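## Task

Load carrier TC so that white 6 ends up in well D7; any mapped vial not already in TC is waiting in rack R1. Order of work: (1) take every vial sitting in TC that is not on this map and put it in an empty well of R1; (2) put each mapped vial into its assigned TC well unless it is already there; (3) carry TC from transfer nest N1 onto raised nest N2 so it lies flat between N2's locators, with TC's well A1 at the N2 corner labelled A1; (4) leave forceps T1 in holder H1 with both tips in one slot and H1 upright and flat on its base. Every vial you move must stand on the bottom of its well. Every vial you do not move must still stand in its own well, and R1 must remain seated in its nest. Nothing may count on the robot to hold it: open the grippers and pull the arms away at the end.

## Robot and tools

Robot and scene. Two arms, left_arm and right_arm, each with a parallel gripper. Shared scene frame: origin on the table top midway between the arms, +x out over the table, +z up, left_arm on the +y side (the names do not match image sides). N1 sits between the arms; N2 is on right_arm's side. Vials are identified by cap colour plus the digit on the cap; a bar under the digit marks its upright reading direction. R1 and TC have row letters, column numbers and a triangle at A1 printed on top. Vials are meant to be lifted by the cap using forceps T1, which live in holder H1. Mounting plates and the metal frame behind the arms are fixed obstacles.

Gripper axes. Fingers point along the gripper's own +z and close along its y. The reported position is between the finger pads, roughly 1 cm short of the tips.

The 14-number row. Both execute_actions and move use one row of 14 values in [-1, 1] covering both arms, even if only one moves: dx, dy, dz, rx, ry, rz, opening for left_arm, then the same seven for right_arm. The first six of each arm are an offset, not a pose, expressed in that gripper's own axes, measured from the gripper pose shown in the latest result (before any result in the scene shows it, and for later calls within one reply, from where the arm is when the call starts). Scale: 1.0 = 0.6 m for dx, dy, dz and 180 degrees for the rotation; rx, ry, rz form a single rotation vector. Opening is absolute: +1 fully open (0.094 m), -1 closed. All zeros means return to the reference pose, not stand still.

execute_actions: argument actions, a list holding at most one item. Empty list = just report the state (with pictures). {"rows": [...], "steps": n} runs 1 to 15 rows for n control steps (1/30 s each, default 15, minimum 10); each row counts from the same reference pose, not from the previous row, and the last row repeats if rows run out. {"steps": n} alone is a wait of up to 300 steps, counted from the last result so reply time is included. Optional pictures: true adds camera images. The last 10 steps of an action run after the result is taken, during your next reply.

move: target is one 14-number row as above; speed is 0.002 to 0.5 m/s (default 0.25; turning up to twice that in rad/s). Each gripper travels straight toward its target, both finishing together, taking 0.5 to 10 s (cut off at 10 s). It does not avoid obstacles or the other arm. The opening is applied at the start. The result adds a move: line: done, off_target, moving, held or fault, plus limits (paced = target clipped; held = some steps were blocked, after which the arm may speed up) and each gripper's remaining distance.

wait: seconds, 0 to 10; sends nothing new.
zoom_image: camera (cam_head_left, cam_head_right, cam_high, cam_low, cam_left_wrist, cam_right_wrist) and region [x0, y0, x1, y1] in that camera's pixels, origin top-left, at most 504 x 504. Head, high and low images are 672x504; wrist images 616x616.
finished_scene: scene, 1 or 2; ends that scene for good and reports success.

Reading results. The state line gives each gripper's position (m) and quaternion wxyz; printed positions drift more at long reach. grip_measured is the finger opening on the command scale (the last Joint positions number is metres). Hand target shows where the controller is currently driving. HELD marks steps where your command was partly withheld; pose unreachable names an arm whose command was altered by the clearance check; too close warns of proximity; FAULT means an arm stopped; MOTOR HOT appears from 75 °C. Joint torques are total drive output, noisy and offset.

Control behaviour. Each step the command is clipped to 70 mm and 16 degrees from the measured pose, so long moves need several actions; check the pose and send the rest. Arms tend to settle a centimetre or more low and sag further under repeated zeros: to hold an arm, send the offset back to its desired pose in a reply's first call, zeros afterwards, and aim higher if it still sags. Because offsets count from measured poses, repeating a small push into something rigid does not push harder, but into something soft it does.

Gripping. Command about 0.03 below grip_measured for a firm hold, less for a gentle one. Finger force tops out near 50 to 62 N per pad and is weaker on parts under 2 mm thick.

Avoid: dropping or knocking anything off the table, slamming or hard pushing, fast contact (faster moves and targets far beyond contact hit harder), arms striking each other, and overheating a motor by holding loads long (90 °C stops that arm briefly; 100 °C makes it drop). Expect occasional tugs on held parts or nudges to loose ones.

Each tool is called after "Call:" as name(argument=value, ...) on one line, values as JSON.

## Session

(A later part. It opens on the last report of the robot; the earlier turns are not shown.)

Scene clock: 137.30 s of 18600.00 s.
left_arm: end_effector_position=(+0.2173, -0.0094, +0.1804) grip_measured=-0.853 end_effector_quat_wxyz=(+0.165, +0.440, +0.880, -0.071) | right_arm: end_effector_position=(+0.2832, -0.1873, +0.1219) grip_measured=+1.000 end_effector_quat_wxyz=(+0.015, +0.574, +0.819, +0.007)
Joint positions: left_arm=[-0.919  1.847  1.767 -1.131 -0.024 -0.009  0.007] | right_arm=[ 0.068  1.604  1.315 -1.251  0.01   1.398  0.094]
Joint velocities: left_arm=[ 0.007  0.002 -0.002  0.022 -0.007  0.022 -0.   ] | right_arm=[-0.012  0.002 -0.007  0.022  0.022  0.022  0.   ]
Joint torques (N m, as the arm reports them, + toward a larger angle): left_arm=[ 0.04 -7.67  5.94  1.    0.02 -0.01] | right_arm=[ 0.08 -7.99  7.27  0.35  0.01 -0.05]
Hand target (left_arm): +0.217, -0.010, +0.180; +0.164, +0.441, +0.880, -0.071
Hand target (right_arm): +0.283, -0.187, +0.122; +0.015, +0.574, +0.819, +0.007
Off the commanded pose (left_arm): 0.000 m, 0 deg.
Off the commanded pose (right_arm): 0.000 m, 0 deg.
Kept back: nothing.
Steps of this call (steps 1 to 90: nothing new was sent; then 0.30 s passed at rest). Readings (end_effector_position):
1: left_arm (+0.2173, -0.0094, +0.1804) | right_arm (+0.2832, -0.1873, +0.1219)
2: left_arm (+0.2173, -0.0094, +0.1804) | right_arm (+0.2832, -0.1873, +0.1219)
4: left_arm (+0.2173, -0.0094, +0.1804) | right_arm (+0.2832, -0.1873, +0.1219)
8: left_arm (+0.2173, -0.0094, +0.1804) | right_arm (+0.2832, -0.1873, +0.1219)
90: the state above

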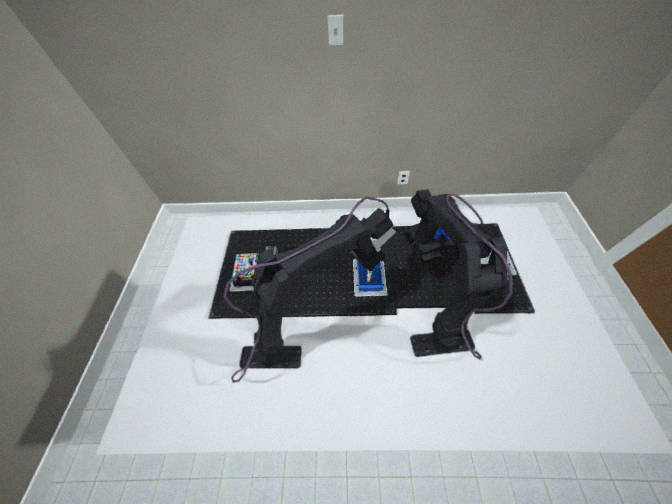

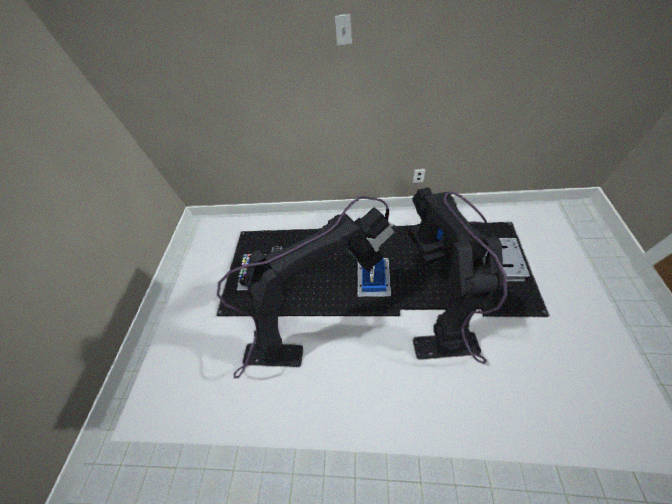

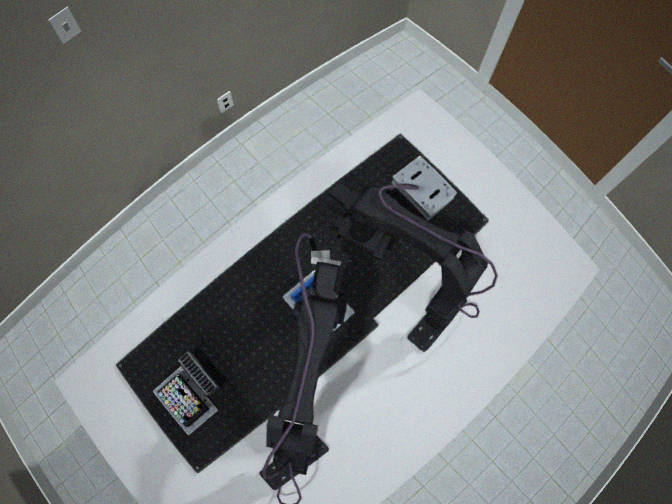

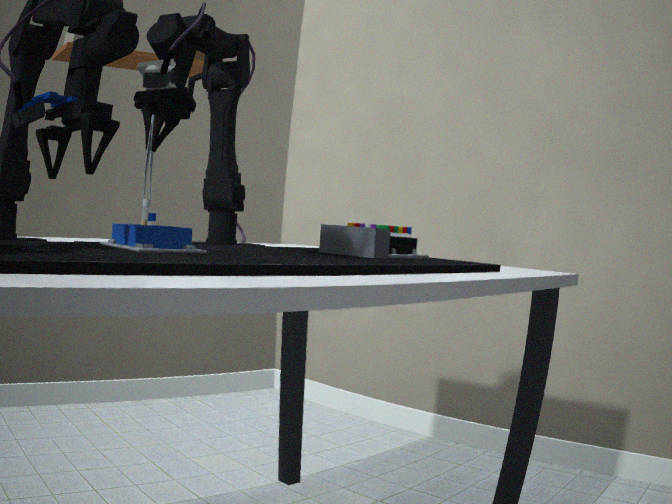

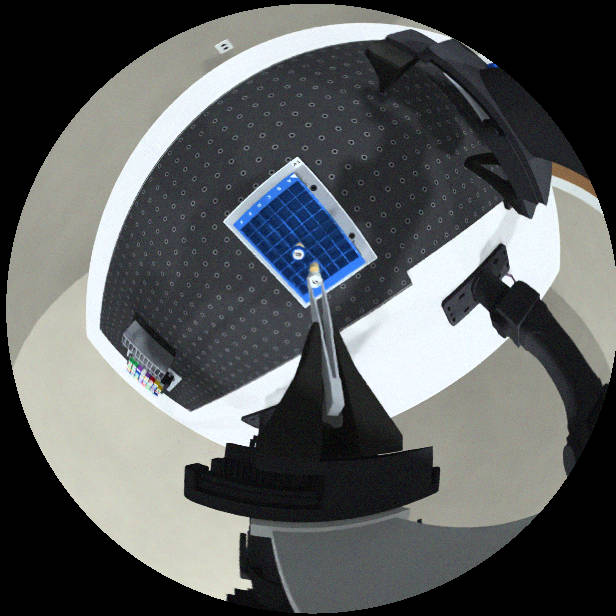

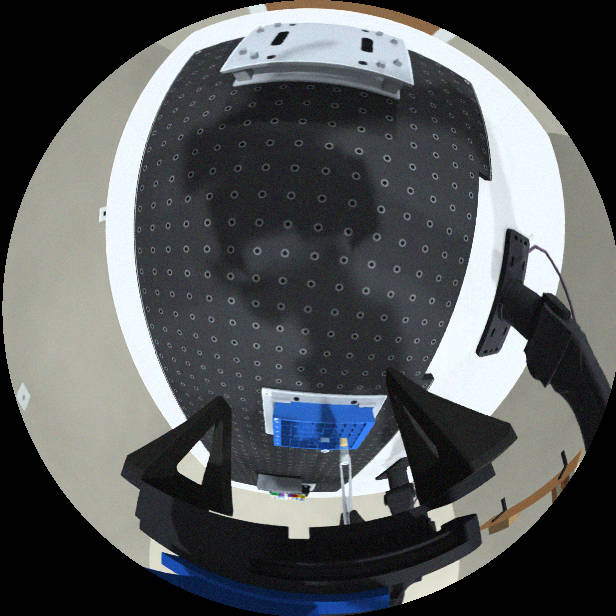

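Call:
execute_actions(actions=[{"rows": [[-0.0070,-0.0002,0.0074,0,-0.0031,0,-0.86,0,0,0,0,0,0,1],[-0.0069,-0.0002,0.0094,0,-0.0024,0,-0.86,0,0,0,0,0,0,1],[-0.0069,-0.0003,0.0114,0,-0.0017,0,-0.86,0,0,0,0,0,0,1],[-0.0068,-0.0003,0.0135,0,-0.0010,0,-0.86,0,0,0,0,0,0,1],[-0.0067,-0.0004,0.0155,0,-0.0003,0,-0.86,0,0,0,0,0,0,1],[-0.0066,-0.0004,0.0175,0,0.0004,0,-0.86,0,0,0,0,0,0,1],[-0.0066,-0.0005,0.0195,0,0.0011,0,-0.86,0,0,0,0,0,0,1],[-0.0065,-0.0005,0.0215,0,0.0018,0,-0.86,0,0,0,0,0,0,1],[-0.0064,-0.0006,0.0236,0,0.0025,0,-0.86,0,0,0,0,0,0,1],[-0.0063,-0.0006,0.0256,0,0.0032,0,-0.86,0,0,0,0,0,0,1],[-0.0063,-0.0007,0.0276,0,0.0039,0,-0.86,0,0,0,0,0,0,1],[-0.0062,-0.0007,0.0296,0,0.0046,0,-0.86,0,0,0,0,0,0,1],[-0.0061,-0.0008,0.0316,0,0.0053,0,-0.86,0,0,0,0,0,0,1]], "steps": 15}])

Call:
execute_actions(actions=[{"steps": 22}], pictures=true)

Call:
zoom_image(camera="cam_low", region=[120, 180, 180, 240])

Scene clock: 141.10 s of 18600.00 s.
left_arm: end_effector_position=(+0.2178, -0.0100, +0.1773) grip_measured=-0.853 end_effector_quat_wxyz=(+0.162, +0.441, +0.880, -0.070) | right_arm: end_effector_position=(+0.2832, -0.1873, +0.1219) grip_measured=+1.000 end_effector_quat_wxyz=(+0.015, +0.574, +0.819, +0.007)
Joint positions: left_arm=[-0.919  1.855  1.767 -1.13  -0.024 -0.009  0.007] | right_arm=[ 0.068  1.604  1.315 -1.251  0.01   1.398  0.094]
Joint velocities: left_arm=[-0.017  0.1    0.002 -0.051 -0.007 -0.051 -0.   ] | right_arm=[-0.017 -0.017 -0.007  0.022  0.037 -0.007  0.   ]
Joint torques (N m, as the arm reports them, + toward a larger angle): left_arm=[-0.02 -7.31  5.86  1.18  0.   -0.01] | right_arm=[ 0.07 -7.98  7.26  0.35  0.02 -0.03]
Steps of this call (steps 1 to 90: nothing new was sent; then 0.63 s passed at rest; steps 91 to 95: the first 5 steps of this action). Readings (end_effector_position):
91: left_arm (+0.2173, -0.0094, +0.1804) | right_arm (+0.2832, -0.1873, +0.1219)
92: left_arm (+0.2174, -0.0095, +0.1800) | right_arm (+0.2832, -0.1873, +0.1219)
94: left_arm (+0.2176, -0.0098, +0.1786) | right_arm (+0.2832, -0.1873, +0.1219)
95: the state above

Scene clock: 141.83 s of 18600.00 s.
left_arm: end_effector_position=(+0.2199, -0.0129, +0.1617) grip_measured=-0.853 end_effector_quat_wxyz=(+0.147, +0.442, +0.883, -0.062) | right_arm: end_effector_position=(+0.2832, -0.1873, +0.1219) grip_measured=+1.000 end_effector_quat_wxyz=(+0.015, +0.574, +0.819, +0.007)
Joint positions: left_arm=[-0.919  1.894  1.767 -1.123 -0.024 -0.009  0.007] | right_arm=[ 0.068  1.604  1.315 -1.251  0.01   1.398  0.094]
Joint velocities: left_arm=[-0.002  0.007 -0.007 -0.022 -0.095  0.022 -0.001] | right_arm=[ 0.012  0.007  0.002  0.022 -0.022 -0.007  0.   ]
Joint torques (N m, as the arm reports them, + toward a larger angle): left_arm=[ 0.05 -8.08  6.05  1.13  0.02 -0.01] | right_arm=[ 0.06 -7.99  7.29  0.36 -0.01 -0.02]
Hand target (left_arm): +0.223, -0.018, +0.164; +0.157, +0.441, +0.881, -0.068
Hand target (right_arm): +0.283, -0.187, +0.122; +0.015, +0.574, +0.819, +0.007
Off the commanded pose (left_arm): 0.006 m, 1 deg.
Off the commanded pose (right_arm): 0.000 m, 0 deg.
Kept back: nothing.
Steps of this call (steps 1 to 10: the last 10 steps of your previous action; steps 11 to 22: nothing new was sent). Readings (end_effector_position):
1: left_arm (+0.2180, -0.0103, +0.1757) | right_arm (+0.2832, -0.1873, +0.1219)
2: left_arm (+0.2182, -0.0105, +0.1741) | right_arm (+0.2832, -0.1873, +0.1219)
4: left_arm (+0.2186, -0.0111, +0.1706) | right_arm (+0.2832, -0.1873, +0.1219)
8: left_arm (+0.2194, -0.0122, +0.1647) | right_arm (+0.2832, -0.1873, +0.1219)
22: the state above

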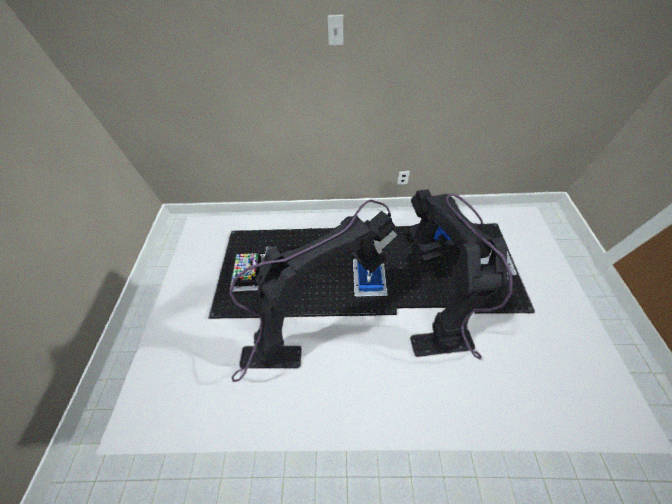

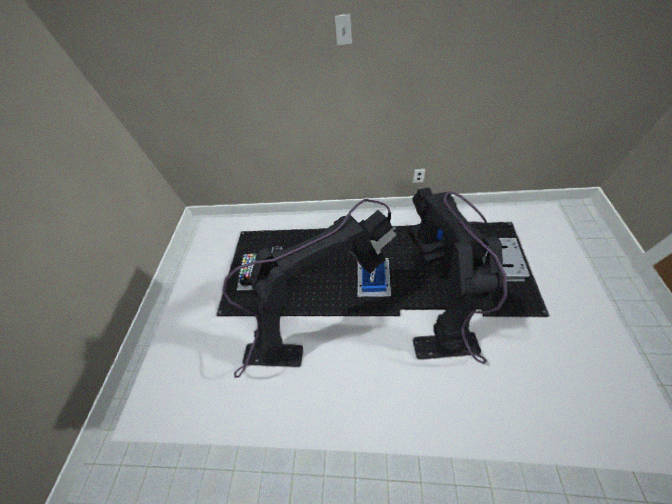

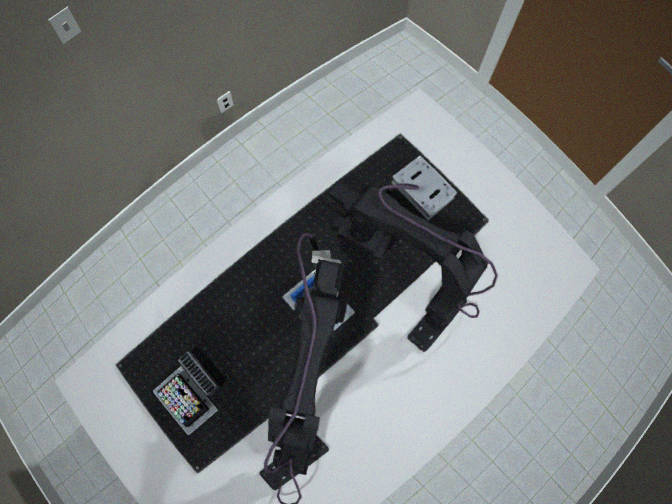

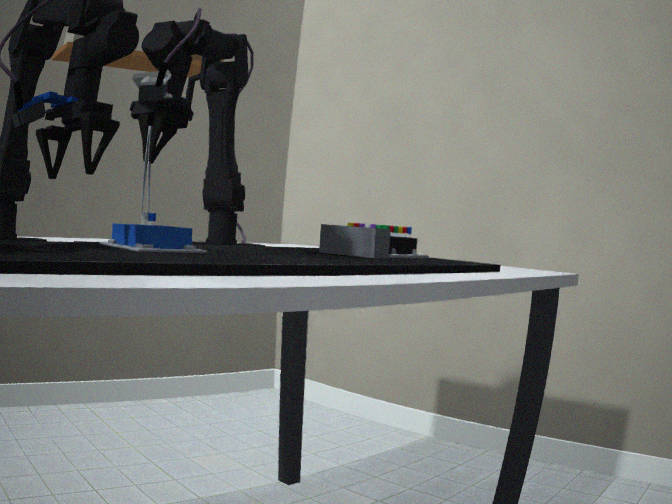

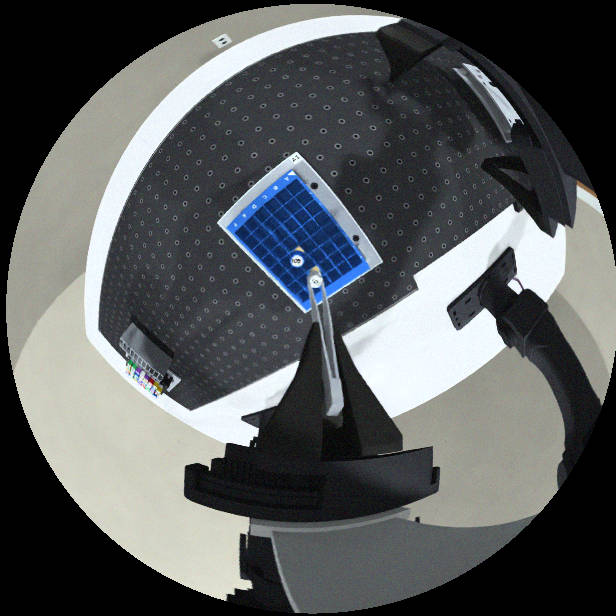

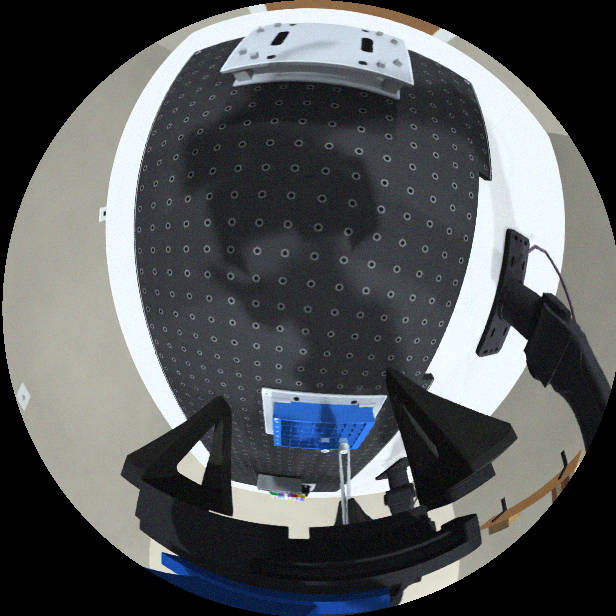

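Region (120, 180, 180, 240) of cam_low's 672x504 image, scaled by 8.400, with more detail than that image has.

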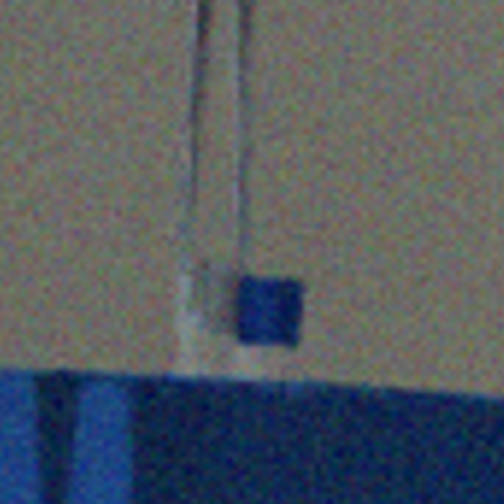

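Call:
execute_actions(actions=[{"rows": [[0,0,0,0,0,0,-0.85,0,0,0,0,0,0,1],[0,0,0,0,0,0,-0.845,0,0,0,0,0,0,1],[0,0,0,0,0,0,-0.84,0,0,0,0,0,0,1],[0,0,0,0,0,0,-0.835,0,0,0,0,0,0,1],[0,0,0,0,0,0,-0.83,0,0,0,0,0,0,1],[0,0,0,0,0,0,-0.825,0,0,0,0,0,0,1],[0,0,0,0,0,0,-0.82,0,0,0,0,0,0,1],[0,0,0,0,0,0,-0.815,0,0,0,0,0,0,1],[0,0,0,0,0,0,-0.81,0,0,0,0,0,0,1],[0,0,0,0,0,0,-0.805,0,0,0,0,0,0,1],[0,0,0,0,0,0,-0.80,0,0,0,0,0,0,1]], "steps": 13}])

Call:
move(target=[-0.0125,0.0008,-0.0380,0,0,0,-0.80,0,0,0,0,0,0,1], speed=0.04)

Call:
zoom_image(camera="cam_low", region=[120, 180, 180, 240])

Scene clock: 142.77 s of 18600.00 s.
left_arm: end_effector_position=(+0.2199, -0.0129, +0.1617) grip_measured=-0.841 end_effector_quat_wxyz=(+0.147, +0.442, +0.883, -0.062) | right_arm: end_effector_position=(+0.2832, -0.1873, +0.1219) grip_measured=+1.000 end_effector_quat_wxyz=(+0.015, +0.574, +0.819, +0.007)
Joint positions: left_arm=[-0.919  1.894  1.767 -1.123 -0.024 -0.009  0.007] | right_arm=[ 0.068  1.604  1.315 -1.251  0.01   1.398  0.094]
Joint velocities: left_arm=[-0.002 -0.022  0.002  0.037 -0.066 -0.007  0.003] | right_arm=[-0.007  0.007 -0.002  0.022  0.037 -0.051  0.   ]
Joint torques (N m, as the arm reports them, + toward a larger angle): left_arm=[-0.01 -8.2   5.78  0.93  0.   -0.03] | right_arm=[ 0.07 -8.03  7.31  0.35  0.   -0.03]
Steps of this call (steps 1 to 25: nothing new was sent; steps 26 to 28: the first 3 steps of this action). Readings (end_effector_position):
26: left_arm (+0.2199, -0.0129, +0.1617) | right_arm (+0.2832, -0.1873, +0.1219)
27: left_arm (+0.2199, -0.0129, +0.1617) | right_arm (+0.2832, -0.1873, +0.1219)
28: the state above

Scene clock: 144.40 s of 18600.00 s.
left_arm: end_effector_position=(+0.2184, -0.0109, +0.1786) grip_measured=-0.802 end_effector_quat_wxyz=(+0.142, +0.443, +0.883, -0.060) | right_arm: end_effector_position=(+0.2832, -0.1873, +0.1219) grip_measured=+1.000 end_effector_quat_wxyz=(+0.015, +0.574, +0.819, +0.007)
Joint positions: left_arm=[-0.919  1.907  1.856 -1.21  -0.024 -0.009  0.009] | right_arm=[ 0.068  1.604  1.315 -1.251  0.01   1.398  0.094]
Joint velocities: left_arm=[ 0.002 -0.002  0.007 -0.037  0.037 -0.007  0.   ] | right_arm=[ 0.002 -0.007  0.007 -0.037 -0.022 -0.037  0.   ]
Joint torques (N m, as the arm reports them, + toward a larger angle): left_arm=[ 0.09 -7.98  7.88  0.79  0.01 -0.01] | right_arm=[ 0.06 -7.99  7.28  0.34  0.   -0.04]
Hand target (left_arm): +0.220, -0.013, +0.186; +0.148, +0.442, +0.883, -0.063
Hand target (right_arm): +0.283, -0.187, +0.122; +0.015, +0.574, +0.819, +0.007
Off your previous action's commanded pose (left_arm): 0.000 m, 0 deg at its last step (step 10 of this call).
Off your previous action's commanded pose (right_arm): 0.000 m, 0 deg at its last step (step 10 of this call).
Off the commanded pose (left_arm): 0.007 m, 1 deg.
Off the commanded pose (right_arm): 0.000 m, 0 deg.
Kept back: nothing.
move: done

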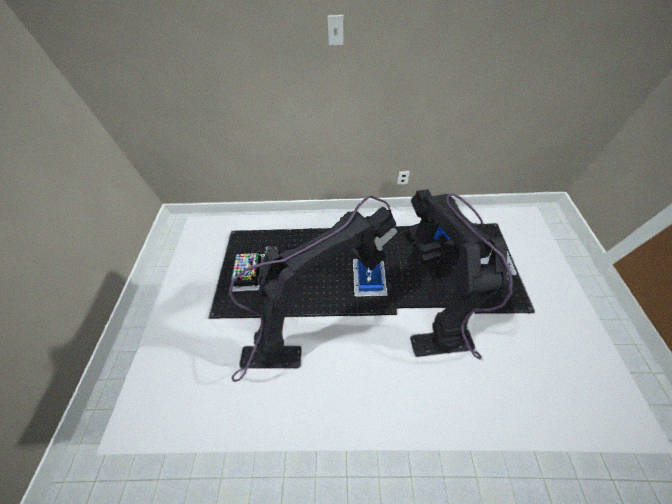

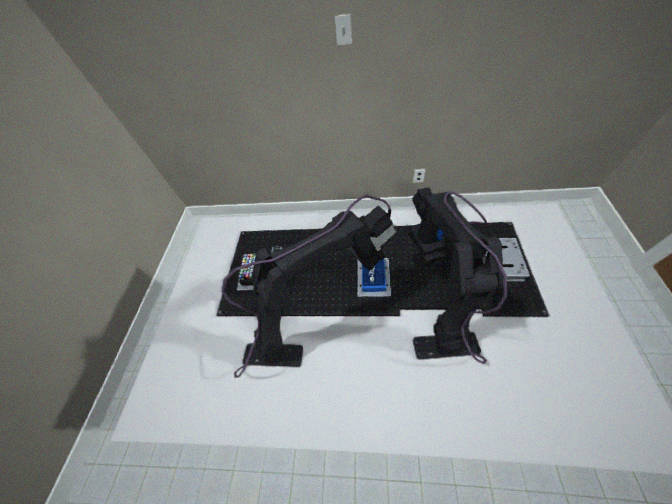

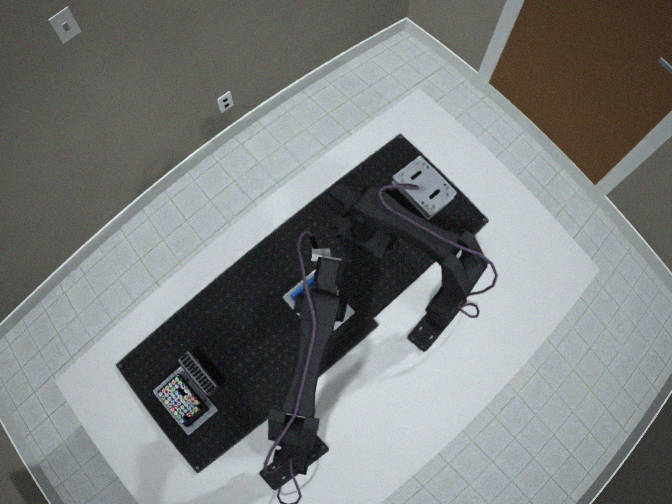

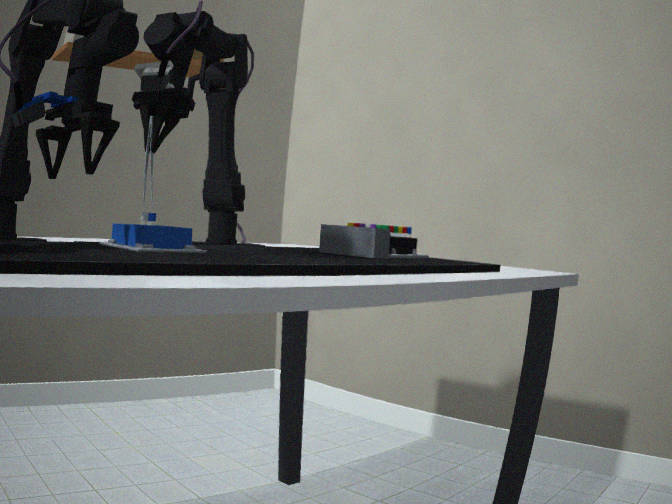

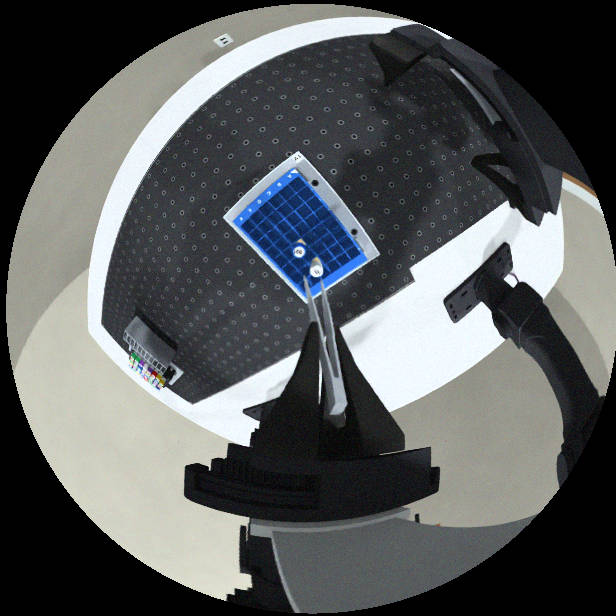

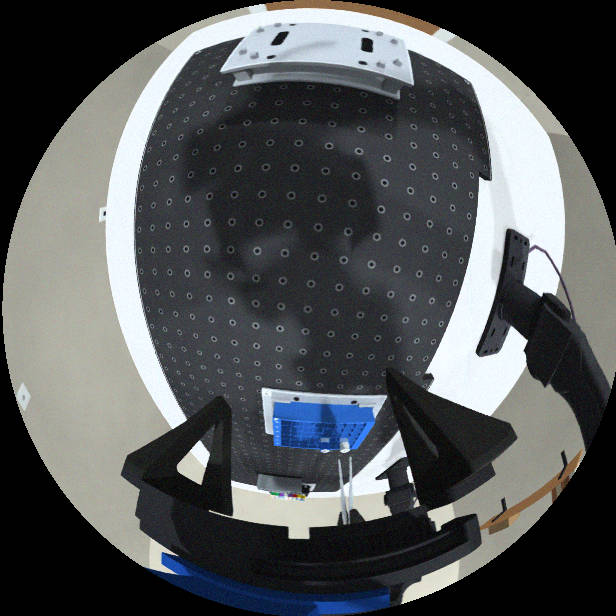

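Region (120, 180, 180, 240) of cam_low's 672x504 image, scaled by 8.400, with more detail than that image has.

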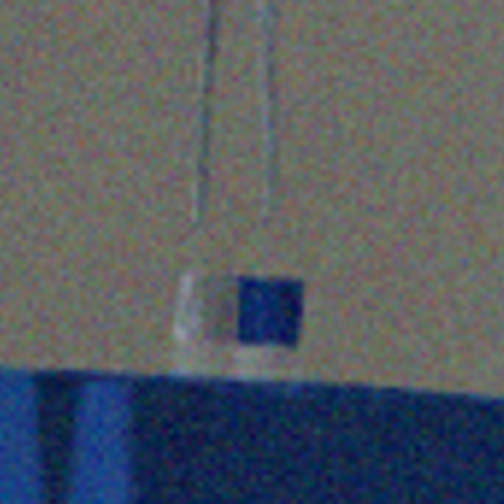

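Call:
move(target=[-0.0236,0.0385,0.0202,-0.0050,-0.0218,-0.0155,-0.80,0,0,0,0,0,0,1], speed=0.05)

Call:
zoom_image(camera="cam_left_wrist", region=[285, 245, 345, 305])

Call:
zoom_image(camera="cam_low", region=[120, 180, 180, 240])

Scene clock: 148.53 s of 18600.00 s.
left_arm: end_effector_position=(+0.2426, -0.0091, +0.1715) grip_measured=-0.802 end_effector_quat_wxyz=(+0.166, +0.420, +0.890, -0.067) | right_arm: end_effector_position=(+0.2832, -0.1873, +0.1219) grip_measured=+1.000 end_effector_quat_wxyz=(+0.015, +0.574, +0.819, +0.007)
Joint positions: left_arm=[-0.873  1.907  1.811 -1.116 -0.024 -0.009  0.009] | right_arm=[ 0.068  1.604  1.315 -1.251  0.01   1.398  0.094]
Joint velocities: left_arm=[ 0.012  0.002  0.007  0.066  0.022 -0.007  0.001] | right_arm=[ 0.007  0.002 -0.007 -0.007 -0.022 -0.051  0.   ]
Joint torques (N m, as the arm reports them, + toward a larger angle): left_arm=[ 0.49 -8.57  4.92  1.24  0.01  0.01] | right_arm=[ 0.04 -8.03  7.31  0.35 -0.01 -0.03]
Hand target (left_arm): +0.247, -0.010, +0.172; +0.174, +0.417, +0.889, -0.070
Hand target (right_arm): +0.283, -0.187, +0.122; +0.015, +0.574, +0.819, +0.007
Off the commanded pose (left_arm): 0.005 m, 1 deg.
Off the commanded pose (right_arm): 0.000 m, 0 deg.
Kept back: nothing.
move: done

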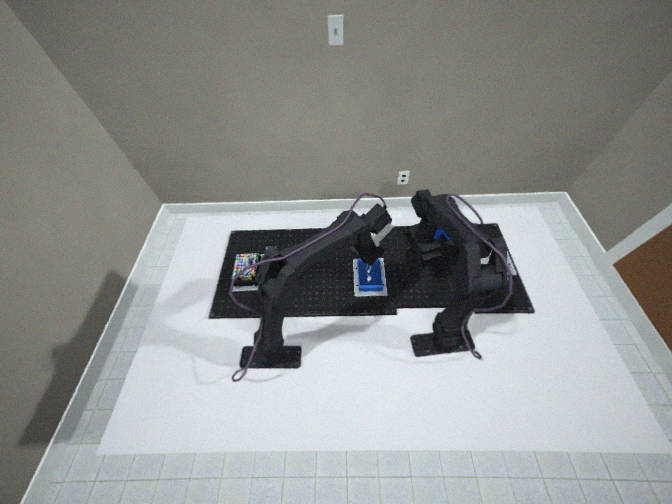

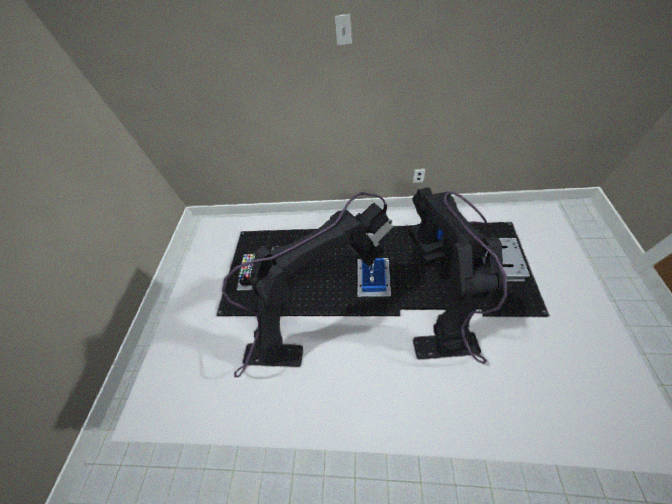

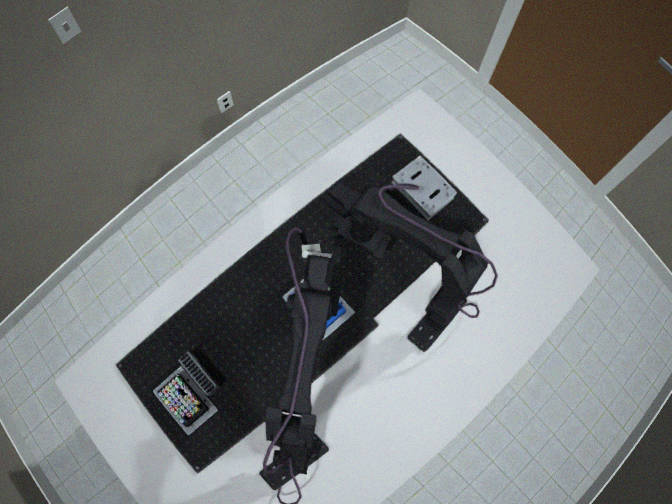

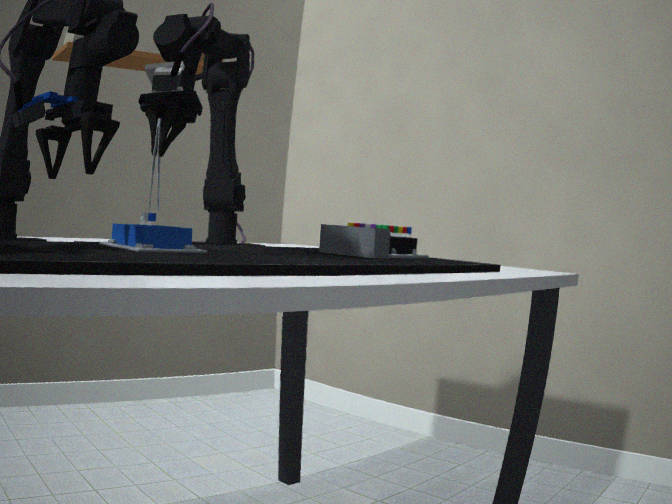

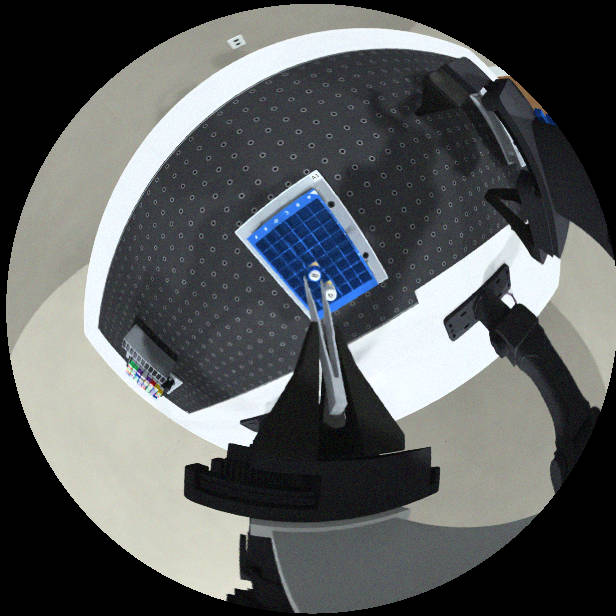

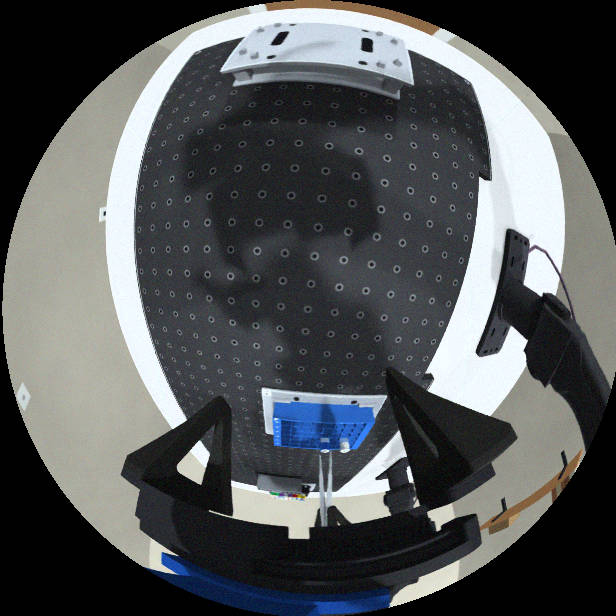

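Region (285, 245, 345, 305) of cam_left_wrist's 616x616 image, scaled by 8.400, with more detail than that image has.

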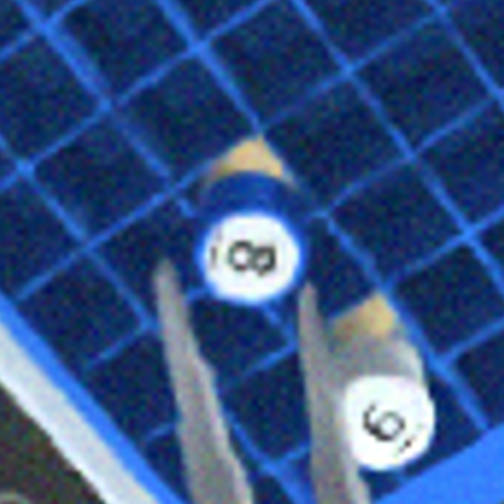

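Region (120, 180, 180, 240) of cam_low's 672x504 image, scaled by 8.400, with more detail than that image has.

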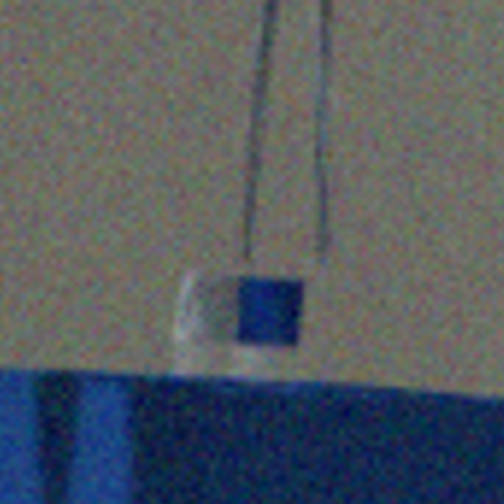

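Call:
execute_actions(actions=[{"rows": [[-0.0081,-0.0030,0,0.0004,-0.0064,0.0012,-0.80,0,0,0,0,0,0,1],[-0.0088,-0.0037,0,0.0005,-0.0069,0.0015,-0.80,0,0,0,0,0,0,1],[-0.0094,-0.0043,0,0.0006,-0.0073,0.0017,-0.80,0,0,0,0,0,0,1],[-0.0100,-0.0049,0,0.0007,-0.0078,0.0020,-0.80,0,0,0,0,0,0,1],[-0.0106,-0.0055,0,0.0008,-0.0083,0.0022,-0.80,0,0,0,0,0,0,1],[-0.0112,-0.0061,0,0.0009,-0.0088,0.0025,-0.80,0,0,0,0,0,0,1],[-0.0118,-0.0068,0,0.0010,-0.0092,0.0027,-0.80,0,0,0,0,0,0,1]], "steps": 10}])

Call:
execute_actions(actions=[{"steps": 20}])

Scene clock: 150.10 s of 18600.00 s.
left_arm: end_effector_position=(+0.2429, -0.0094, +0.1716) grip_measured=-0.802 end_effector_quat_wxyz=(+0.166, +0.420, +0.890, -0.068) | right_arm: end_effector_position=(+0.2832, -0.1873, +0.1219) grip_measured=+1.000 end_effector_quat_wxyz=(+0.015, +0.574, +0.819, +0.007)
Joint positions: left_arm=[-0.873  1.907  1.811 -1.114 -0.024 -0.009  0.009] | right_arm=[ 0.068  1.604  1.315 -1.251  0.01   1.398  0.094]
Joint velocities: left_arm=[-0.002 -0.012 -0.027  0.007  0.022 -0.051 -0.   ] | right_arm=[-0.007 -0.007 -0.002 -0.037  0.007 -0.037  0.   ]
Joint torques (N m, as the arm reports them, + toward a larger angle): left_arm=[ 0.57 -8.56  4.97  1.23  0.01  0.02] | right_arm=[ 0.08 -8.05  7.32  0.35  0.02 -0.04]
Kept back: the last 10 steps of this action.
Steps of this call (steps 1 to 47: nothing new was sent). Readings (end_effector_position):
1: left_arm (+0.2427, -0.0092, +0.1715) | right_arm (+0.2832, -0.1873, +0.1219)
2: left_arm (+0.2427, -0.0092, +0.1715) | right_arm (+0.2832, -0.1873, +0.1219)
4: left_arm (+0.2427, -0.0092, +0.1715) | right_arm (+0.2832, -0.1873, +0.1219)
8: left_arm (+0.2428, -0.0093, +0.1716) | right_arm (+0.2832, -0.1873, +0.1219)
47: the state above

Scene clock: 150.77 s of 18600.00 s.
left_arm: end_effector_position=(+0.2432, -0.0098, +0.1718) grip_measured=-0.802 end_effector_quat_wxyz=(+0.168, +0.420, +0.889, -0.068) | right_arm: end_effector_position=(+0.2832, -0.1873, +0.1219) grip_measured=+1.000 end_effector_quat_wxyz=(+0.015, +0.574, +0.819, +0.007)
Joint positions: left_arm=[-0.873  1.907  1.811 -1.112 -0.024 -0.009  0.009] | right_arm=[ 0.068  1.604  1.315 -1.251  0.01   1.398  0.094]
Joint velocities: left_arm=[ 0.002 -0.002 -0.002  0.051  0.051 -0.022 -0.   ] | right_arm=[ 0.017 -0.012 -0.007 -0.066 -0.081 -0.037  0.   ]
Joint torques (N m, as the arm reports them, + toward a larger angle): left_arm=[-0.78 -8.32  5.76  1.25 -0.01 -0.02] | right_arm=[ 0.02 -8.03  7.3   0.33  0.01 -0.02]
Hand target (left_arm): +0.244, -0.017, +0.174; +0.178, +0.423, +0.885, -0.074
Hand target (right_arm): +0.283, -0.187, +0.122; +0.015, +0.574, +0.819, +0.007
Off the commanded pose (left_arm): 0.007 m, 2 deg.
Off the commanded pose (right_arm): 0.000 m, 0 deg.
Kept back: nothing.
Steps of this call (steps 1 to 10: the last 10 steps of your previous action; steps 11 to 20: nothing new was sent). Readings (end_effector_position):
1: left_arm (+0.2429, -0.0094, +0.1716) | right_arm (+0.2832, -0.1873, +0.1219)
2: left_arm (+0.2429, -0.0094, +0.1716) | right_arm (+0.2832, -0.1873, +0.1219)
4: left_arm (+0.2429, -0.0094, +0.1716) | right_arm (+0.2832, -0.1873, +0.1219)
8: left_arm (+0.2430, -0.0095, +0.1717) | right_arm (+0.2832, -0.1873, +0.1219)
20: the state above

Call:
execute_actions(actions=[{"rows": [[-0.0108,-0.0072,0,0.0011,-0.0084,0.0029,-0.80,0,0,0,0,0,0,1],[-0.0108,-0.0076,0,0.0011,-0.0084,0.0030,-0.80,0,0,0,0,0,0,1],[-0.0108,-0.0080,0,0.0012,-0.0084,0.0032,-0.80,0,0,0,0,0,0,1]], "steps": 10}])

Call:
execute_actions(actions=[{"steps": 16}])

Scene clock: 151.67 s of 18600.00 s.
left_arm: end_effector_position=(+0.2432, -0.0098, +0.1718) grip_measured=-0.802 end_effector_quat_wxyz=(+0.168, +0.420, +0.889, -0.068) | right_arm: end_effector_position=(+0.2832, -0.1873, +0.1219) grip_measured=+1.000 end_effector_quat_wxyz=(+0.015, +0.574, +0.819, +0.007)
Joint positions: left_arm=[-0.873  1.907  1.811 -1.112 -0.024 -0.009  0.009] | right_arm=[ 0.068  1.604  1.315 -1.251  0.01   1.398  0.094]
Joint velocities: left_arm=[ 0.007  0.007 -0.007 -0.022  0.022 -0.007  0.001] | right_arm=[ 0.002  0.007  0.002 -0.022  0.037  0.022  0.   ]
Joint torques (N m, as the arm reports them, + toward a larger angle): left_arm=[-0.78 -8.37  5.74  1.25  0.01 -0.01] | right_arm=[ 0.08 -8.08  7.3   0.33  0.01 -0.03]
Kept back: the last 10 steps of this action.
Steps of this call (steps 1 to 27: nothing new was sent). Readings (end_effector_position):
1: left_arm (+0.2432, -0.0098, +0.1718) | right_arm (+0.2832, -0.1873, +0.1219)
2: left_arm (+0.2432, -0.0098, +0.1718) | right_arm (+0.2832, -0.1873, +0.1219)
4: left_arm (+0.2432, -0.0098, +0.1718) | right_arm (+0.2832, -0.1873, +0.1219)
8: left_arm (+0.2432, -0.0098, +0.1718) | right_arm (+0.2832, -0.1873, +0.1219)
27: the state above

Scene clock: 152.20 s of 18600.00 s.
left_arm: end_effector_position=(+0.2435, -0.0101, +0.1720) grip_measured=-0.802 end_effector_quat_wxyz=(+0.168, +0.420, +0.889, -0.068) | right_arm: end_effector_position=(+0.2832, -0.1873, +0.1219) grip_measured=+1.000 end_effector_quat_wxyz=(+0.015, +0.574, +0.819, +0.007)
Joint positions: left_arm=[-0.873  1.907  1.811 -1.11  -0.024 -0.009  0.009] | right_arm=[ 0.068  1.604  1.315 -1.251  0.01   1.398  0.094]
Joint velocities: left_arm=[-0.002 -0.007  0.017  0.066 -0.037  0.037  0.   ] | right_arm=[ 0.002  0.002 -0.002 -0.022 -0.037  0.037  0.   ]
Joint torques (N m, as the arm reports them, + toward a larger angle): left_arm=[-0.85 -8.31  5.78  1.25  0.   -0.01] | right_arm=[ 0.06 -8.04  7.3   0.35  0.   -0.03]
Hand target (left_arm): +0.243, -0.017, +0.174; +0.179, +0.423, +0.885, -0.074
Hand target (right_arm): +0.283, -0.187, +0.122; +0.015, +0.574, +0.819, +0.007
Off the commanded pose (left_arm): 0.008 m, 2 deg.
Off the commanded pose (right_arm): 0.000 m, 0 deg.
Kept back: nothing.
Steps of this call (steps 1 to 10: the last 10 steps of your previous action; steps 11 to 16: nothing new was sent). Readings (end_effector_position):
1: left_arm (+0.2432, -0.0098, +0.1718) | right_arm (+0.2832, -0.1873, +0.1219)
2: left_arm (+0.2433, -0.0099, +0.1719) | right_arm (+0.2832, -0.1873, +0.1219)
4: left_arm (+0.2434, -0.0100, +0.1719) | right_arm (+0.2832, -0.1873, +0.1219)
8: left_arm (+0.2434, -0.0101, +0.1719) | right_arm (+0.2832, -0.1873, +0.1219)
16: the state above

Call:
execute_actions(actions=[{"rows": [[0,-0.0120,0,0.0018,0,0.0048,-0.80,0,0,0,0,0,0,1],[0,-0.0120,0,0.0018,0,0.0048,-0.80,0,0,0,0,0,0,1],[0,-0.0070,0,0.0010,0,0.0028,-0.80,0,0,0,0,0,0,1]], "steps": 10}])

Call:
execute_actions(actions=[{"steps": 14}])

Scene clock: 152.70 s of 18600.00 s.
left_arm: end_effector_position=(+0.2435, -0.0101, +0.1720) grip_measured=-0.802 end_effector_quat_wxyz=(+0.168, +0.420, +0.889, -0.068) | right_arm: end_effector_position=(+0.2832, -0.1873, +0.1219) grip_measured=+1.000 end_effector_quat_wxyz=(+0.015, +0.574, +0.819, +0.007)
Joint positions: left_arm=[-0.873  1.907  1.811 -1.11  -0.024 -0.009  0.009] | right_arm=[ 0.068  1.604  1.315 -1.251  0.01   1.398  0.094]
Joint velocities: left_arm=[ 0.012 -0.002 -0.027 -0.007  0.007 -0.007 -0.   ] | right_arm=[ 0.002 -0.007  0.002 -0.081 -0.066 -0.037  0.   ]
Joint torques (N m, as the arm reports them, + toward a larger angle): left_arm=[-0.83 -8.34  5.77  1.23 -0.01  0.  ] | right_arm=[ 0.07 -8.02  7.28  0.34  0.   -0.02]
Kept back: the last 10 steps of this action.
Steps of this call (steps 1 to 15: nothing new was sent). Readings (end_effector_position):
1: left_arm (+0.2435, -0.0101, +0.1720) | right_arm (+0.2832, -0.1873, +0.1219)
2: left_arm (+0.2435, -0.0101, +0.1720) | right_arm (+0.2832, -0.1873, +0.1219)
4: left_arm (+0.2435, -0.0101, +0.1720) | right_arm (+0.2832, -0.1873, +0.1219)
8: left_arm (+0.2435, -0.0101, +0.1720) | right_arm (+0.2832, -0.1873, +0.1219)
15: the state above

Scene clock: 153.17 s of 18600.00 s.
left_arm: end_effector_position=(+0.2419, -0.0114, +0.1720) grip_measured=-0.802 end_effector_quat_wxyz=(+0.168, +0.422, +0.888, -0.069) | right_arm: end_effector_position=(+0.2832, -0.1873, +0.1219) grip_measured=+1.000 end_effector_quat_wxyz=(+0.015, +0.574, +0.819, +0.007)
Joint positions: left_arm=[-0.877  1.907  1.811 -1.11  -0.024 -0.009  0.009] | right_arm=[ 0.068  1.604  1.315 -1.251  0.01   1.398  0.094]
Joint velocities: left_arm=[-0.012  0.017 -0.007  0.022 -0.081 -0.037 -0.   ] | right_arm=[-0.002  0.002  0.007 -0.037 -0.022 -0.022  0.   ]
Joint torques (N m, as the arm reports them, + toward a larger angle): left_arm=[-0.41 -8.28  5.79  1.01  0.01 -0.02] | right_arm=[ 0.04 -8.03  7.25  0.35  0.   -0.02]
Hand target (left_arm): +0.240, -0.013, +0.172; +0.168, +0.424, +0.887, -0.069
Hand target (right_arm): +0.283, -0.187, +0.122; +0.015, +0.574, +0.819, +0.007
Off the commanded pose (left_arm): 0.002 m, 0 deg.
Off the commanded pose (right_arm): 0.000 m, 0 deg.
Kept back: nothing.
Steps of this call (steps 1 to 10: the last 10 steps of your previous action; steps 11 to 14: nothing new was sent). Readings (end_effector_position):
1: left_arm (+0.2432, -0.0103, +0.1720) | right_arm (+0.2832, -0.1873, +0.1219)
2: left_arm (+0.2428, -0.0107, +0.1720) | right_arm (+0.2832, -0.1873, +0.1219)
4: left_arm (+0.2420, -0.0113, +0.1720) | right_arm (+0.2832, -0.1873, +0.1219)
8: left_arm (+0.2419, -0.0114, +0.1720) | right_arm (+0.2832, -0.1873, +0.1219)
14: the state above


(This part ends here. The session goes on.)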